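# Spread the towel flat beside the basket and release

## Task

Lay the towel out flat on the table as a single layer, keeping it at least one finger's width from the table edge, two finger widths from the basket's rim, and more than a hand's width from either arm's column. The basket must end upright with its entire base on the table, no more than three finger widths from its starting spot and turned roughly as before. Release everything and pull the arms away at the end; anything held in place only by the robot does not count.

## Robot and tools

Robot: two arms, left_arm and right_arm, each with six joints and a parallel gripper. Joint order for every arm, in rows and in result lists: waist, shoulder, elbow, wrist pitch, wrist yaw, wrist roll. Stated ranges (rad): waist -2.618 to 3.054, shoulder 0.000 to 3.142, elbow 0.000 to 3.142, wrist pitch -1.571 to 1.571, wrist yaw -1.571 to 1.571, wrist roll -2.094 to 2.094. The true end of a joint can sit up to 0.036 rad either side of these figures.

Frame: one shared scene frame with its origin on the tabletop midway between the arms; +z is up, +x points out across the table, and left_arm is on the +y side. The names left and right are labels only, not image sides. Printed hand positions are in metres and may be off, more so at long reach. The gripper's fingers point along its local +z and open along its local y; end_effector_position is the point between the pads, under 1 cm behind the tips.

The row format (used by all motion tools): one flat list covering both arms, 14 numbers: left_arm's six absolute joint angles in radians then its opening, then right_arm's six angles and opening. These are absolute joint targets, not offsets. Opening runs from -1 (closed) to +1 (fully open, 0.087 m pad gap). Optionally 12 more numbers from 0 to 1 may follow: a stiffness multiplier per joint, left_arm's 6 then right_arm's 6, which persists until changed.

execute_actions(actions): a list of actions run one after another. Each action is a list of up to 15 rows, one per control step of 1/30 s; if fewer rows are given the last one is repeated to fill 15 steps. An empty list just returns the current state and images. A call is rejected if any target exceeds a joint's stated end by more than 0.036 rad and lies further out than the joint currently is. A target beyond the real end is clipped there, and a result line "joint sent to its limit" may appear (its absence proves nothing).

move(target, speed, blocking): target is one 14-number row of absolute angles; every joint travels so all finish together, so the hand traces a curve. speed (rad/s, 0.01 to 2, default 0.5) caps the joint with the longest travel. Paths take between 0.5 and 10 s; longer ones are cut at 10 s. Finger openings are sent at the start. Moves do not avoid obstacles or the other arm. blocking=false returns after 0.5 s while motion continues; check with wait(0), and call wait or stop before issuing new rows or moves. The extra "move:" line reports the ending (done, off_target, moving, held, fault), limits=held or limits=none, and per arm the joint farthest from target. After limits=held an arm may suddenly speed up.

wait(seconds): 0 to 10 s, arms hold their last command; returns early if a running move ends.

stop(): brakes a running move; fast arms need room. Fingers continue.

zoom_image(camera, region): enlarged view of the latest image; region is [x0, y0, x1, y1] pixels from the top-left, at most 504 by 504. Cameras: cam_head_left, cam_head_right, cam_high, cam_left_wrist, cam_right_wrist, each 504x504, returned in that order.

finished_scene(scene): ends the given scene after the robot holds its final command, irreversibly, and reports success. Replying without any tool call ends everything.

Control limits: per step each joint target stays within a lead of the measured angle (waist 0.202, shoulder 0.258, elbow 0.238, wrist pitch 0.573, wrist yaw and roll 0.522 rad), and targets that would shift the hand more than 70 mm are scaled back. So large jumps need several actions; an unfinished motion may not complete during a wait, so resend the remainder. Friction can leave a joint about 0.031 rad short, and smaller commands may do nothing. To keep a joint still, resend its "Joint targets" value.

Results: the state line gives each gripper's position and quaternion (wxyz). Joint positions and Joint velocities list each arm's six joints then the pad gap in metres. Joint targets shows what the joints are currently driven toward. grip_measured is the opening on the command scale (each gripper may be off by up to about 1 mm). Step readings list joint angles at some steps; HELD with an arm label means part of that arm's row was blocked. "joint command not followed" means the clearance check altered targets. Torque readings include offsets and noise. MOTOR HOT appears from 75 °C; at 90 °C the arm halts for 10 s, and at 100 °C it goes limp and drops; these show as OVER-TEMPERATURE FAULT.

Gripping: to hold something, command about 0.02 below grip_measured; less for a lighter hold. Pads push up to about 20 N; fast closing can squeeze harder or spring open. Objects in hand may get tugged briefly.

Avoid: knocking or placing anything off the table, dropping or slamming items, hard pushes (faster moves and targets deeper past contact press harder), and arm-to-arm collisions, which can end the scene. Disturbing the basket breaks the goal. Finish with grippers open and arms withdrawn.

Each tool is called as name(argument=value, ...), one argument or row to a line, values as JSON.

## Session

execute_actions(
  actions=[],
)

Scene clock: 0.00 s.
left_arm: end_effector_position=(+0.3164, +0.3799, +0.3737) grip_measured=+0.990 end_effector_quat_wxyz=(+0.715, -0.464, +0.517, -0.073) | right_arm: end_effector_position=(+0.3799, +0.1637, +0.3458) grip_measured=+1.000 end_effector_quat_wxyz=(+0.693, -0.464, +0.504, -0.223)
Joint names: [waist, shoulder, elbow, wrist pitch, wrist yaw, wrist roll]
Joint positions: left_arm=[-0.189  0.701  0.906 -0.158 -0.757 -0.8    0.087] | right_arm=[ 1.38   2.127  1.933  0.278  0.77  -1.113  0.087]
Joint velocities: left_arm=[ 0.007  0.002 -0.002 -0.066 -0.007 -0.066 -0.   ] | right_arm=[ 0.012 -0.007 -0.017 -0.037  0.022  0.022  0.   ]
Joint torques (N m, as the arm reports them, + toward a larger angle): no reading
Motor temperatures (°C, as the motors report them): left_arm=[28 29 28 30 30 30] | right_arm=[27 30 28 30 27 31]
Joint targets: left_arm=[-0.189 0.701 0.906 -0.158 -0.757 -0.800] | right_arm=[1.380 2.127 1.933 0.278 0.770 -1.113]
Joint stiffness scale: left_arm=[1. 1. 1. 1. 1. 1.] | right_arm=[1. 1. 1. 1. 1. 1.]

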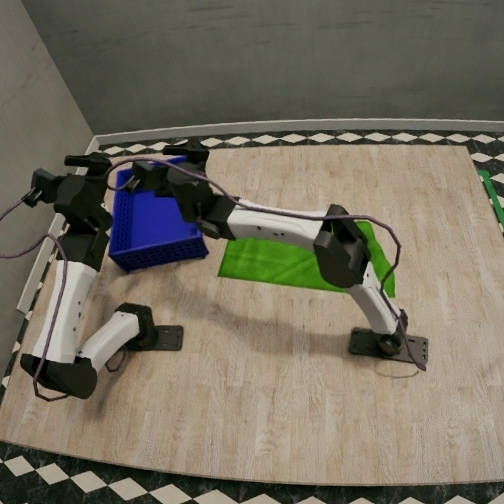

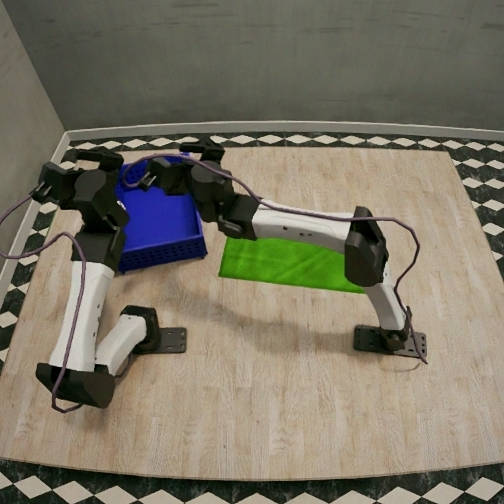

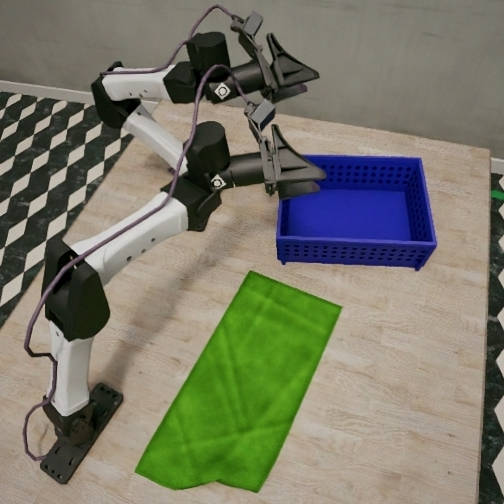

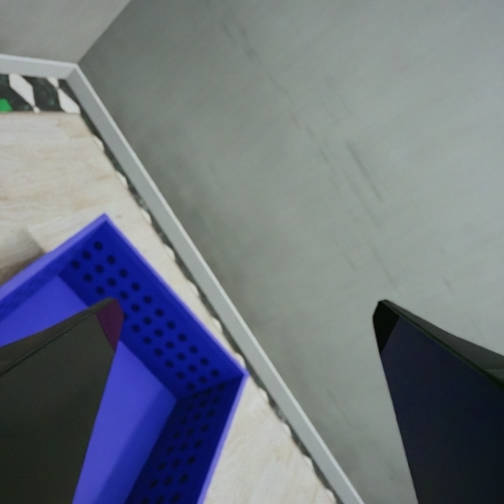

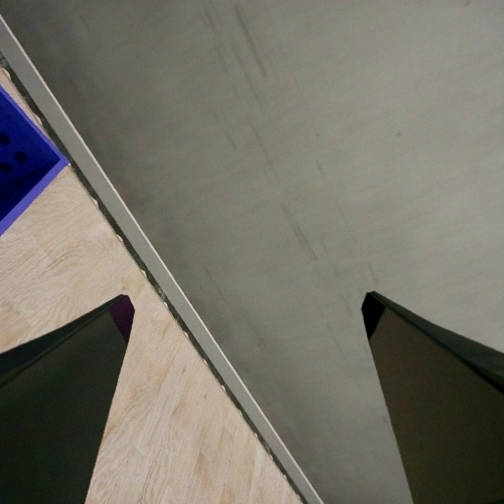

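move(
  target=[0,0.7,0.9,0,0,0,1, 0,1.2,1.0,-1.0,0,0,1],
  speed=0.8,
)

zoom_image(
  camera="cam_high",
  region=[110,254,360,504],
)

Scene clock: 3.30 s.
left_arm: end_effector_position=(+0.3352, +0.3330, +0.3955) grip_measured=+0.990 end_effector_quat_wxyz=(+0.767, -0.023, +0.641, +0.020) | right_arm: end_effector_position=(+0.2645, -0.3713, +0.1265) grip_measured=+1.000 end_effector_quat_wxyz=(+0.195, +0.078, +0.977, -0.022)
Joint names: [waist, shoulder, elbow, wrist pitch, wrist yaw, wrist roll]
Joint positions: left_arm=[-0.011  0.701  0.906 -0.027 -0.01  -0.008  0.087] | right_arm=[ 0.011  1.213  1.021 -0.983  0.011 -0.007  0.087]
Joint velocities: left_arm=[ 0.002 -0.002 -0.002  0.022 -0.007 -0.051 -0.001] | right_arm=[-0.012  0.002 -0.002 -0.007 -0.022  0.066  0.   ]
Joint torques (N m, as the arm reports them, + toward a larger angle): left_arm=[ 0.6  -0.01  5.78  1.95 -0.01  0.09] | right_arm=[-1.01 -5.39  7.13  1.22 -0.07 -0.05]
Motor temperatures (°C, as the motors report them): left_arm=[28 29 29 31 30 30] | right_arm=[27 31 28 31 27 31]
Joint targets: left_arm=[-0.000 0.700 0.900 -0.000 0.000 0.000] | right_arm=[-0.000 1.200 1.000 -1.000 -0.000 -0.000]
Joint stiffness scale: left_arm=[1. 1. 1. 1. 1. 1.] | right_arm=[1. 1. 1. 1. 1. 1.]
move: off_target (left_arm, right_arm); limits=none; left_arm: farthest joint: the wrist pitch, 0.027 radians from its target (0.158 radians at the start); right_arm: farthest joint: the elbow, 0.021 radians from its target (0.933 radians at the start)

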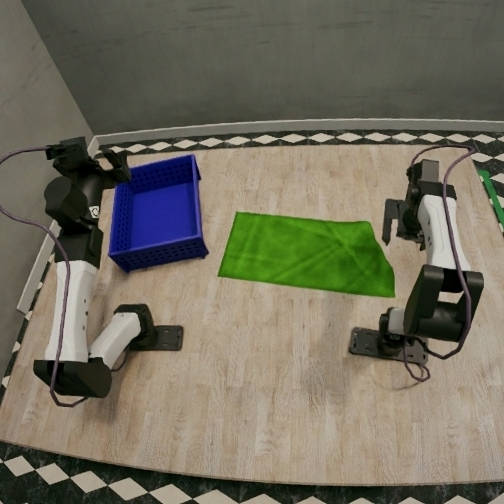

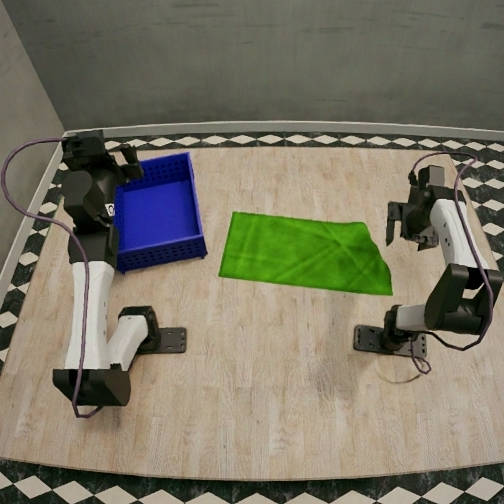

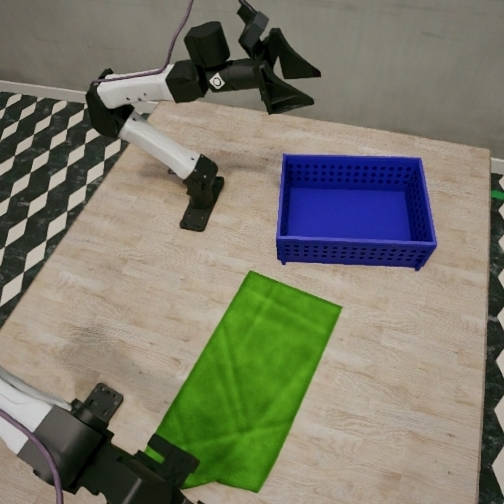

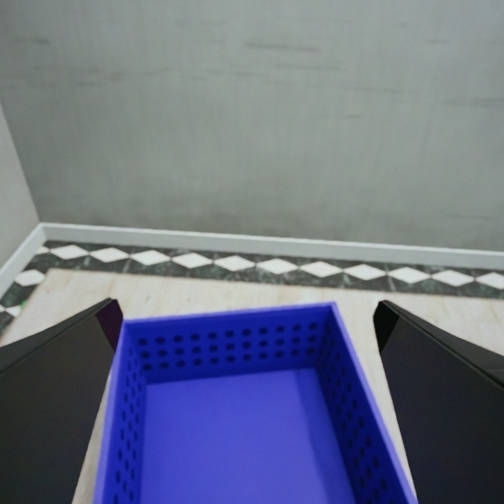

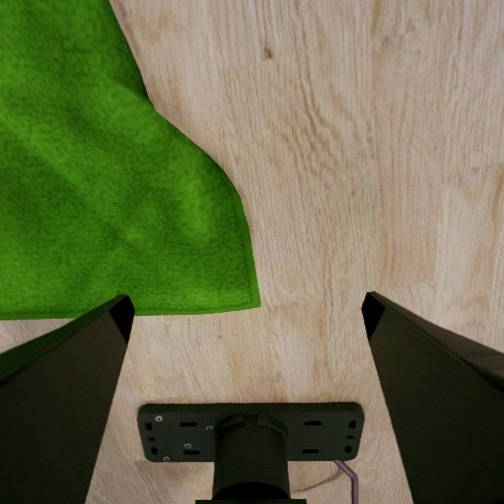

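Region (110, 254, 360, 504) of cam_high's 504x504 image, scaled by 2.016, with more detail than that image has.

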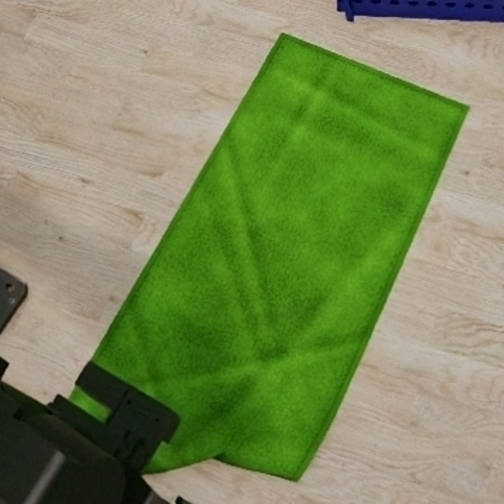

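zoom_image(
  camera="cam_head_left",
  region=[290,190,430,330],
)

zoom_image(
  camera="cam_right_wrist",
  region=[0,0,330,330],
)

Region (290, 190, 430, 330) of cam_head_left's 504x504 image, scaled by 3.600, with more detail than that image has.

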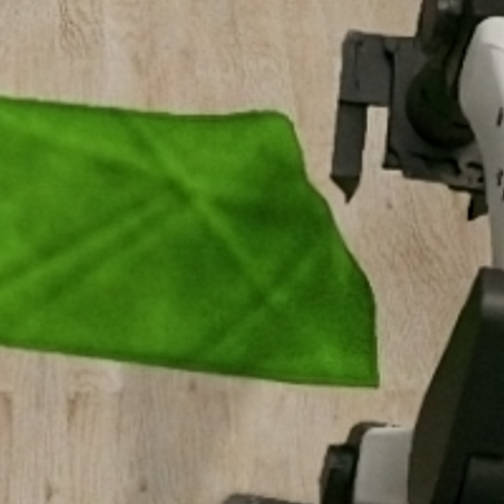

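Region (0, 0, 330, 330) of cam_right_wrist's 504x504 image, scaled by 1.527, with more detail than that image has.

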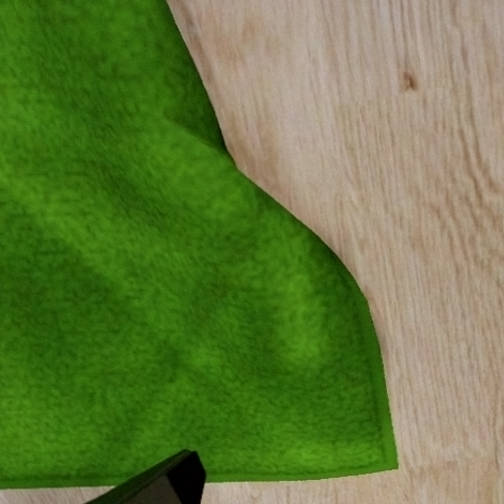

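move(
  target=[0,0.7,0.9,-0.9,0,0,1, 0.25,1.6,1.3,-1.27,0,0,1],
  speed=0.8,
)

move(
  target=[-0.7,0.9,0.9,-1.5,0,0,1, 0.25,1.9,1.65,-1.27,0,0,1],
  speed=0.8,
)

Scene clock: 7.27 s.
left_arm: end_effector_position=(+0.2478, +0.3284, +0.2009) grip_measured=+0.990 end_effector_quat_wxyz=(+0.425, -0.029, +0.905, +0.014) | right_arm: end_effector_position=(+0.2686, -0.3173, +0.1141) grip_measured=+1.000 end_effector_quat_wxyz=(+0.011, -0.035, +0.999, -0.004)
Joint names: [waist, shoulder, elbow, wrist pitch, wrist yaw, wrist roll]
Joint positions: left_arm=[-0.011  0.701  0.906 -0.898 -0.01  -0.007  0.087] | right_arm=[ 0.238  1.58   1.288 -1.258  0.009 -0.007  0.087]
Joint velocities: left_arm=[-0.002 -0.002  0.002  0.007 -0.037  0.066  0.   ] | right_arm=[ 0.012  0.012 -0.012 -0.051  0.007 -0.11   0.   ]
Joint torques (N m, as the arm reports them, + toward a larger angle): left_arm=[ 0.57 -0.03  5.68  1.66 -0.01  0.1 ] | right_arm=[ 0.81 -5.77  9.31  0.43 -0.06 -0.03]
Motor temperatures (°C, as the motors report them): left_arm=[28 29 29 32 30 30] | right_arm=[27 31 29 31 27 31]
Joint targets: left_arm=[-0.000 0.700 0.900 -0.900 0.000 -0.000] | right_arm=[0.250 1.600 1.300 -1.270 0.000 0.000]
Joint stiffness scale: left_arm=[1. 1. 1. 1. 1. 1.] | right_arm=[1. 1. 1. 1. 1. 1.]
move: done; limits=none; left_arm: farthest joint: the waist, 0.011 radians from its target (0.011 radians at the start); right_arm: farthest joint: the shoulder, 0.020 radians from its target (0.387 radians at the start)

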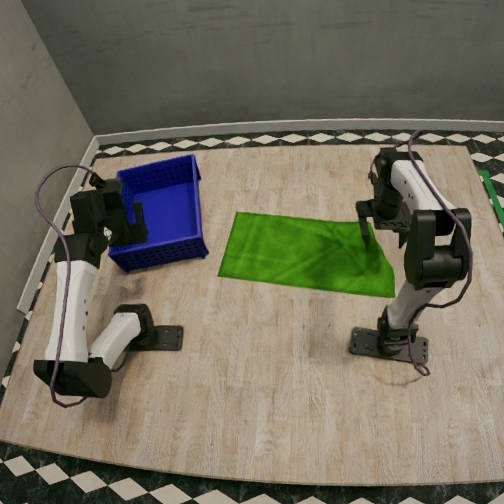

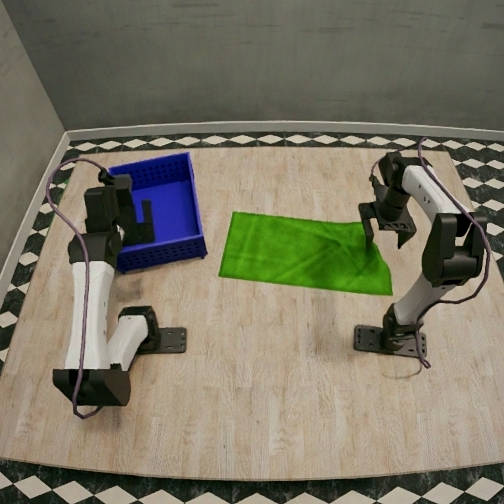

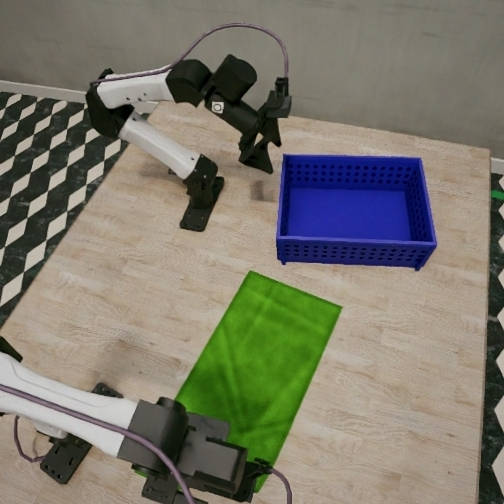

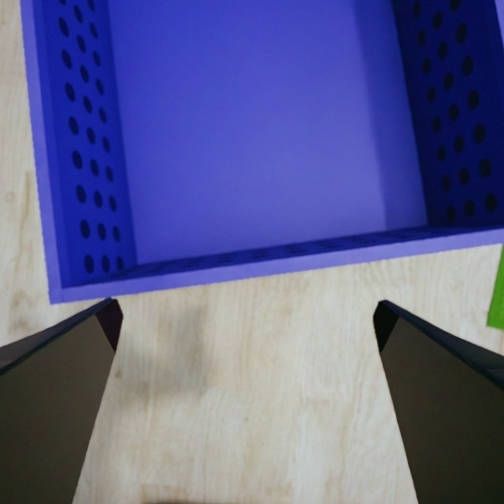

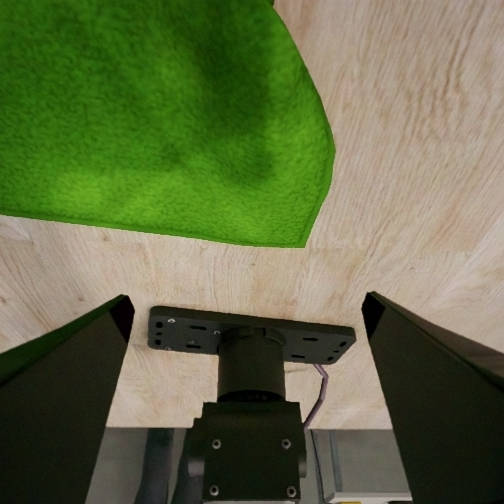

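Scene clock: 8.93 s.
left_arm: end_effector_position=(+0.1019, +0.2695, +0.1307) grip_measured=+0.990 end_effector_quat_wxyz=(+0.051, +0.305, +0.951, -0.015) | right_arm: end_effector_position=(+0.3584, -0.3116, +0.1134) grip_measured=+1.000 end_effector_quat_wxyz=(+0.035, -0.035, +0.999, -0.004)
Joint names: [waist, shoulder, elbow, wrist pitch, wrist yaw, wrist roll]
Joint positions: left_arm=[-0.69   0.881  0.906 -1.491 -0.004 -0.006  0.087] | right_arm=[ 0.238  1.878  1.638 -1.261  0.009 -0.007  0.087]
Joint velocities: left_arm=[-0.002  0.007 -0.017 -0.037 -0.022  0.037 -0.001] | right_arm=[-0.002 -0.007 -0.012 -0.051  0.066 -0.051  0.   ]
Joint torques (N m, as the arm reports them, + toward a larger angle): left_arm=[-1.19  1.01  5.14  0.59 -0.09  0.08] | right_arm=[ 0.84 -8.89  9.4   0.58 -0.05 -0.03]
Motor temperatures (°C, as the motors report them): left_arm=[28 29 29 32 30 30] | right_arm=[27 31 29 31 27 31]
Joint targets: left_arm=[-0.700 0.900 0.900 -1.500 -0.000 -0.000] | right_arm=[0.250 1.900 1.650 -1.270 -0.000 0.000]
Joint stiffness scale: left_arm=[1. 1. 1. 1. 1. 1.] | right_arm=[1. 1. 1. 1. 1. 1.]
move: off_target (right_arm); limits=none; left_arm: farthest joint: the shoulder, 0.019 radians from its target (0.199 radians at the start); right_arm: farthest joint: the shoulder, 0.022 radians from its target (0.320 radians at the start)

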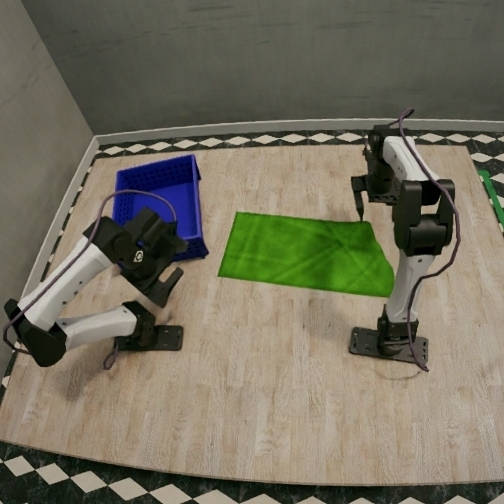

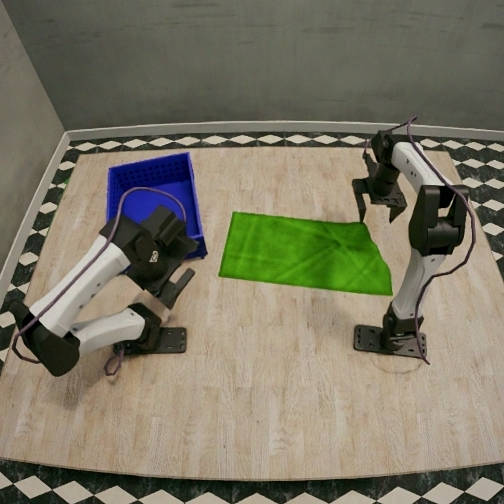

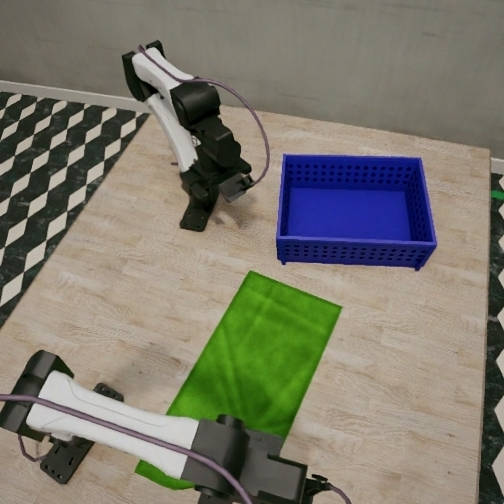

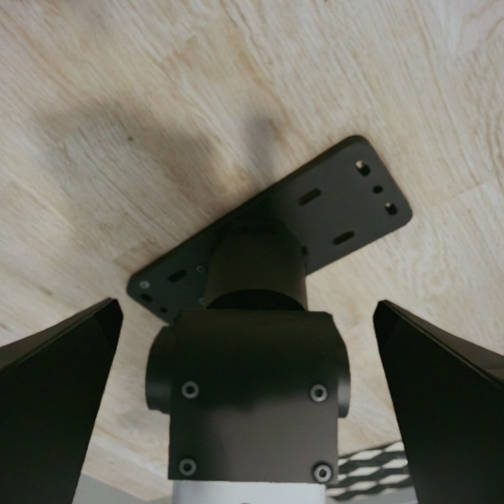

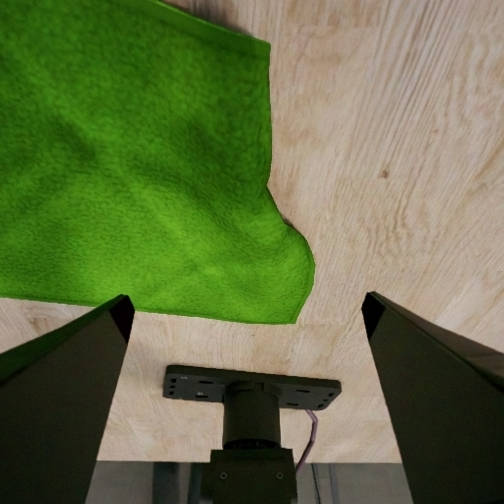

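zoom_image(
  camera="cam_right_wrist",
  region=[120,0,370,250],
)

Region (120, 0, 370, 250) of cam_right_wrist's 504x504 image, scaled by 2.016, with more detail than that image has.

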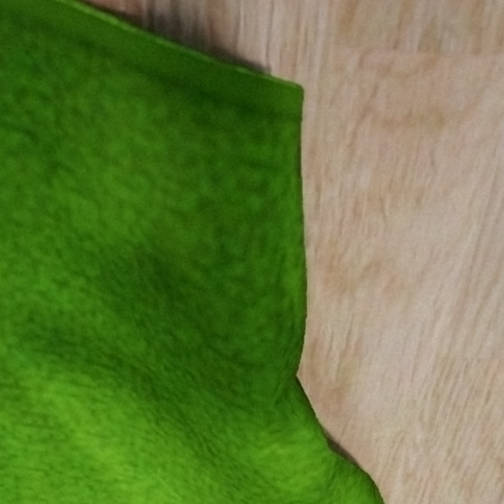

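move(
  target=[-0.95,1.4,1.05,-1.3,0,0.76,0, 0.2,1.335,0.85,-1.07,0,1.5,0],
  speed=1,
)

move(
  target=[-0.872,1.88,1.37,-1.064,0,0.76,0, 0.2,1.335,0.80,-1.046,0,1.5,0],
  speed=0.6,
)

Scene clock: 14.33 s.
left_arm: end_effector_position=(+0.1646, +0.2080, +0.0979) grip_measured=+0.000 end_effector_quat_wxyz=(-0.053, +0.727, +0.685, +0.005) | right_arm: end_effector_position=(+0.2367, -0.2826, +0.0610) grip_measured=+0.000 end_effector_quat_wxyz=(+0.008, +0.665, +0.747, +0.001)
Joint names: [waist, shoulder, elbow, wrist pitch, wrist yaw, wrist roll]
Joint positions: left_arm=[-0.94   1.384  1.024 -1.317 -0.004  0.752  0.044] | right_arm=[ 0.213  1.351  0.87  -1.077  0.009  1.493  0.044]
Joint velocities: left_arm=[ 0.002  0.007 -0.007 -0.037 -0.081  0.007  0.001] | right_arm=[-0.017  0.007  0.017 -0.037 -0.022  0.051  0.   ]
Joint torques (N m, as the arm reports them, + toward a larger angle): left_arm=[-1.14 -3.2   7.2   0.42 -0.02  0.07] | right_arm=[-1.19 -6.08  6.1   0.53  0.01 -0.04]
Motor temperatures (°C, as the motors report them): left_arm=[28 29 30 32 30 30] | right_arm=[28 32 30 31 27 31]
Joint targets: left_arm=[-0.950 1.400 1.050 -1.300 0.000 0.760] | right_arm=[0.200 1.335 0.850 -1.070 0.000 1.500]
Joint stiffness scale: left_arm=[1. 1. 1. 1. 1. 1.] | right_arm=[1. 1. 1. 1. 1. 1.]
move: off_target (left_arm); limits=none; left_arm: farthest joint: the elbow, 0.026 radians from its target (0.144 radians at the start); right_arm: farthest joint: the elbow, 0.020 radians from its target (0.788 radians at the start)

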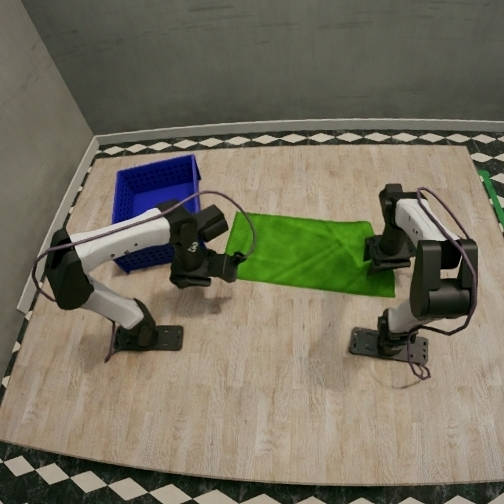

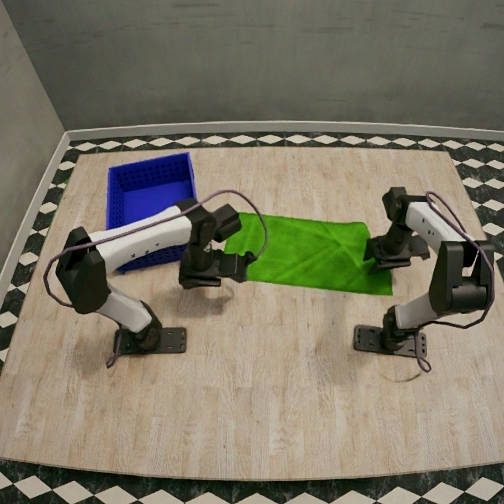

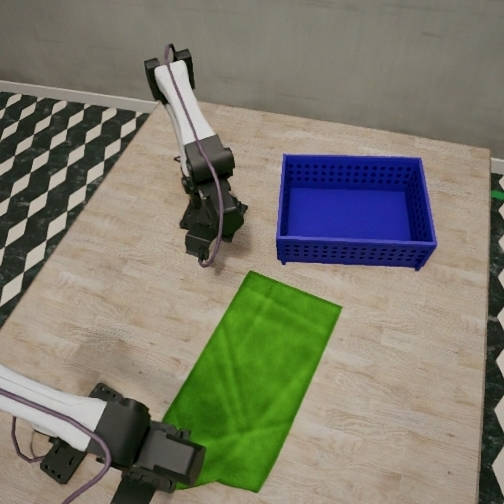

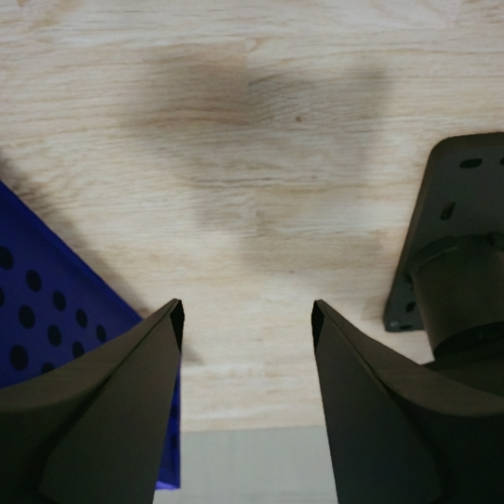

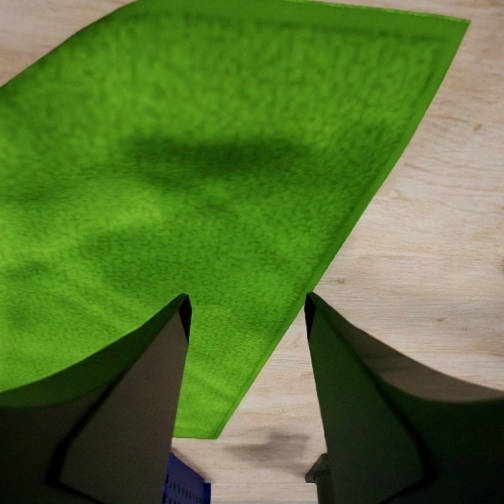

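Scene clock: 15.73 s.
left_arm: end_effector_position=(+0.2625, +0.1175, +0.0451) grip_measured=+0.000 end_effector_quat_wxyz=(-0.021, +0.707, +0.707, +0.003) | right_arm: end_effector_position=(+0.2272, -0.2829, +0.0492) grip_measured=+0.000 end_effector_quat_wxyz=(-0.001, +0.665, +0.747, -0.008)
Joint names: [waist, shoulder, elbow, wrist pitch, wrist yaw, wrist roll]
Joint positions: left_arm=[-0.881  1.873  1.341 -1.082 -0.004  0.752  0.044] | right_arm=[ 0.213  1.351  0.821 -1.053  0.009  1.493  0.044]
Joint velocities: left_arm=[-0.002  0.007 -0.007 -0.007 -0.081 -0.051  0.001] | right_arm=[-0.012 -0.012  0.022 -0.022  0.022 -0.066  0.   ]
Joint torques (N m, as the arm reports them, + toward a larger angle): left_arm=[ 0.43 -7.97  7.43  0.54 -0.04  0.1 ] | right_arm=[-1.2  -5.94  5.89  0.48  0.01 -0.03]
Motor temperatures (°C, as the motors report them): left_arm=[28 29 30 32 30 30] | right_arm=[28 32 30 31 27 31]
Joint targets: left_arm=[-0.872 1.880 1.370 -1.064 0.000 0.760] | right_arm=[0.200 1.335 0.800 -1.046 -0.000 1.500]
Joint stiffness scale: left_arm=[1. 1. 1. 1. 1. 1.] | right_arm=[1. 1. 1. 1. 1. 1.]
move: off_target (left_arm, right_arm); limits=none; left_arm: farthest joint: the elbow, 0.029 radians from its target (0.346 radians at the start); right_arm: farthest joint: the elbow, 0.021 radians from its target (0.070 radians at the start)

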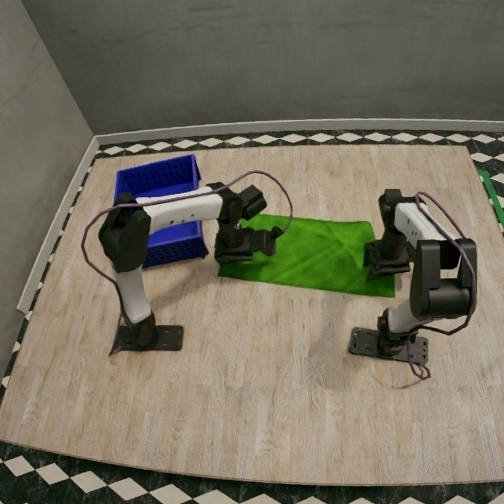

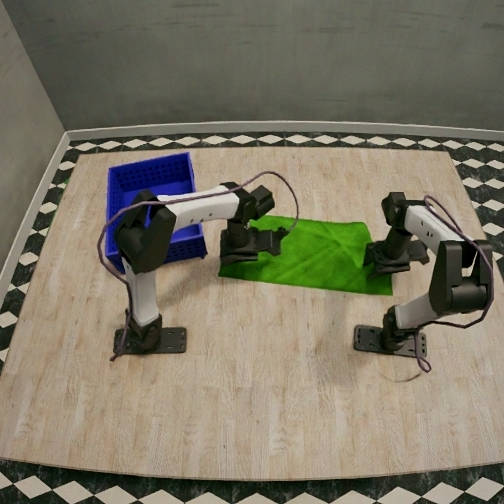

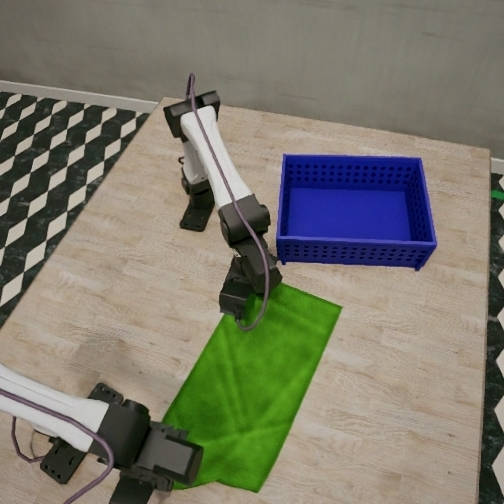

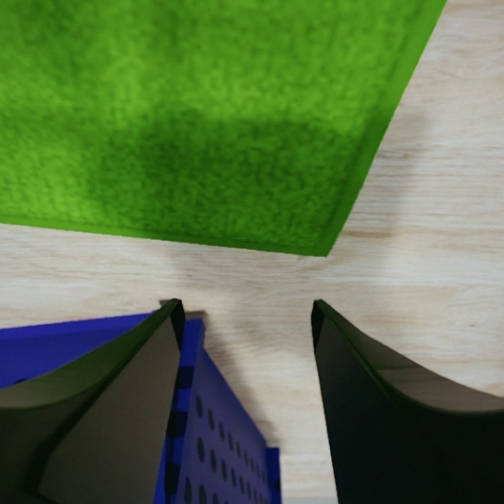

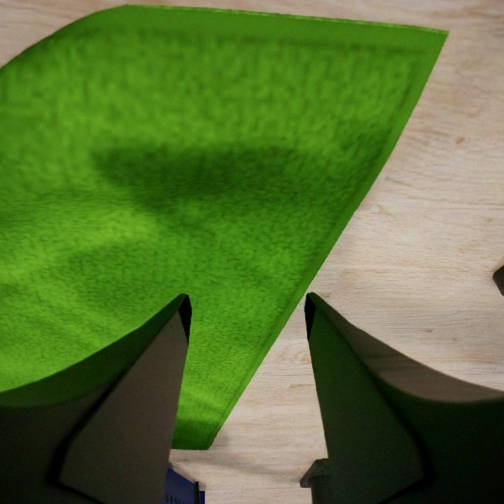

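move(
  target=[-0.97,1.75,1.13,-0.93,0,0.79,0, 0.41,1.15,0.60,-1.01,0,-1.23,0],
  speed=1.5,
)

Scene clock: 20.20 s.
left_arm: end_effector_position=(+0.2322, +0.1193, +0.0264) grip_measured=+0.000 end_effector_quat_wxyz=(-0.004, +0.745, +0.667, +0.002) | right_arm: end_effector_position=(+0.1813, -0.3381, +0.0311) grip_measured=+0.000 end_effector_quat_wxyz=(-0.002, +0.661, -0.750, +0.006)
Joint names: [waist, shoulder, elbow, wrist pitch, wrist yaw, wrist roll]
Joint positions: left_arm=[-0.96   1.778  1.146 -0.948 -0.004  0.782  0.044] | right_arm=[ 0.397  1.167  0.622 -1.016  0.008 -1.223  0.044]
Joint velocities: left_arm=[ 0.007 -0.007  0.002 -0.037 -0.022 -0.037 -0.001] | right_arm=[-0.027  0.002  0.012 -0.051  0.007  0.007 -0.   ]
Joint torques (N m, as the arm reports them, + toward a larger angle): left_arm=[-1.11 -9.75  4.09  0.59 -0.01  0.1 ] | right_arm=[ 0.93 -4.21  5.89  0.56 -0.11 -0.17]
Motor temperatures (°C, as the motors report them): left_arm=[28 30 30 32 30 30] | right_arm=[28 32 30 31 27 31]
Joint targets: left_arm=[-0.970 1.750 1.130 -0.930 -0.000 0.790] | right_arm=[0.410 1.150 0.600 -1.010 0.000 -1.230]
Joint stiffness scale: left_arm=[1. 1. 1. 1. 1. 1.] | right_arm=[1. 1. 1. 1. 1. 1.]
move: off_target (left_arm, right_arm); limits=none; left_arm: farthest joint: the shoulder, 0.028 radians from its target (0.123 radians at the start); right_arm: farthest joint: the elbow, 0.022 radians from its target (0.221 radians at the start)

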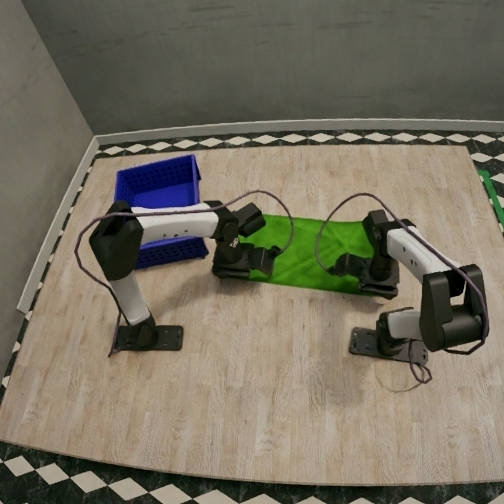

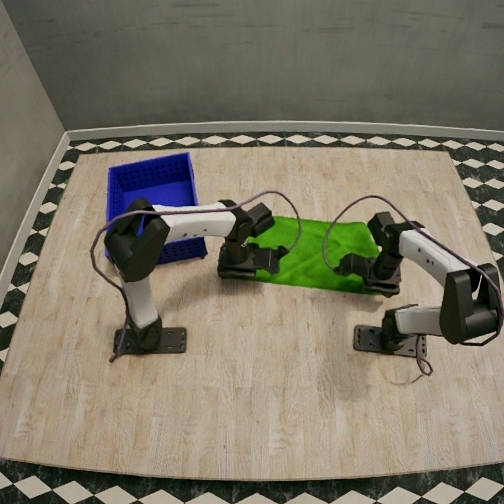

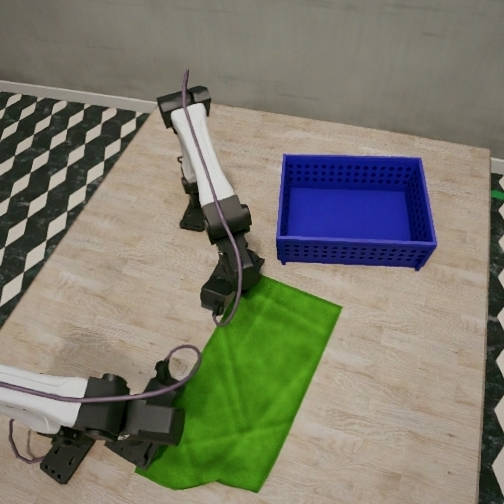

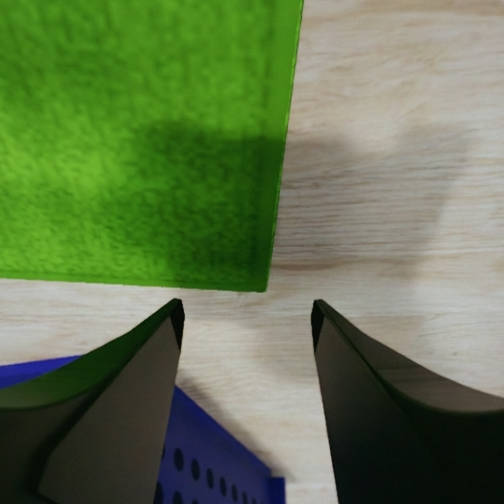

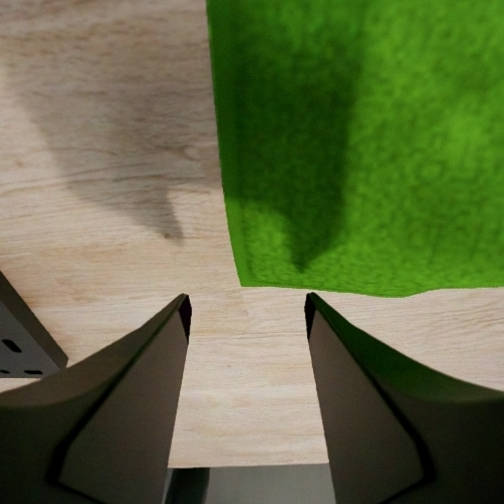

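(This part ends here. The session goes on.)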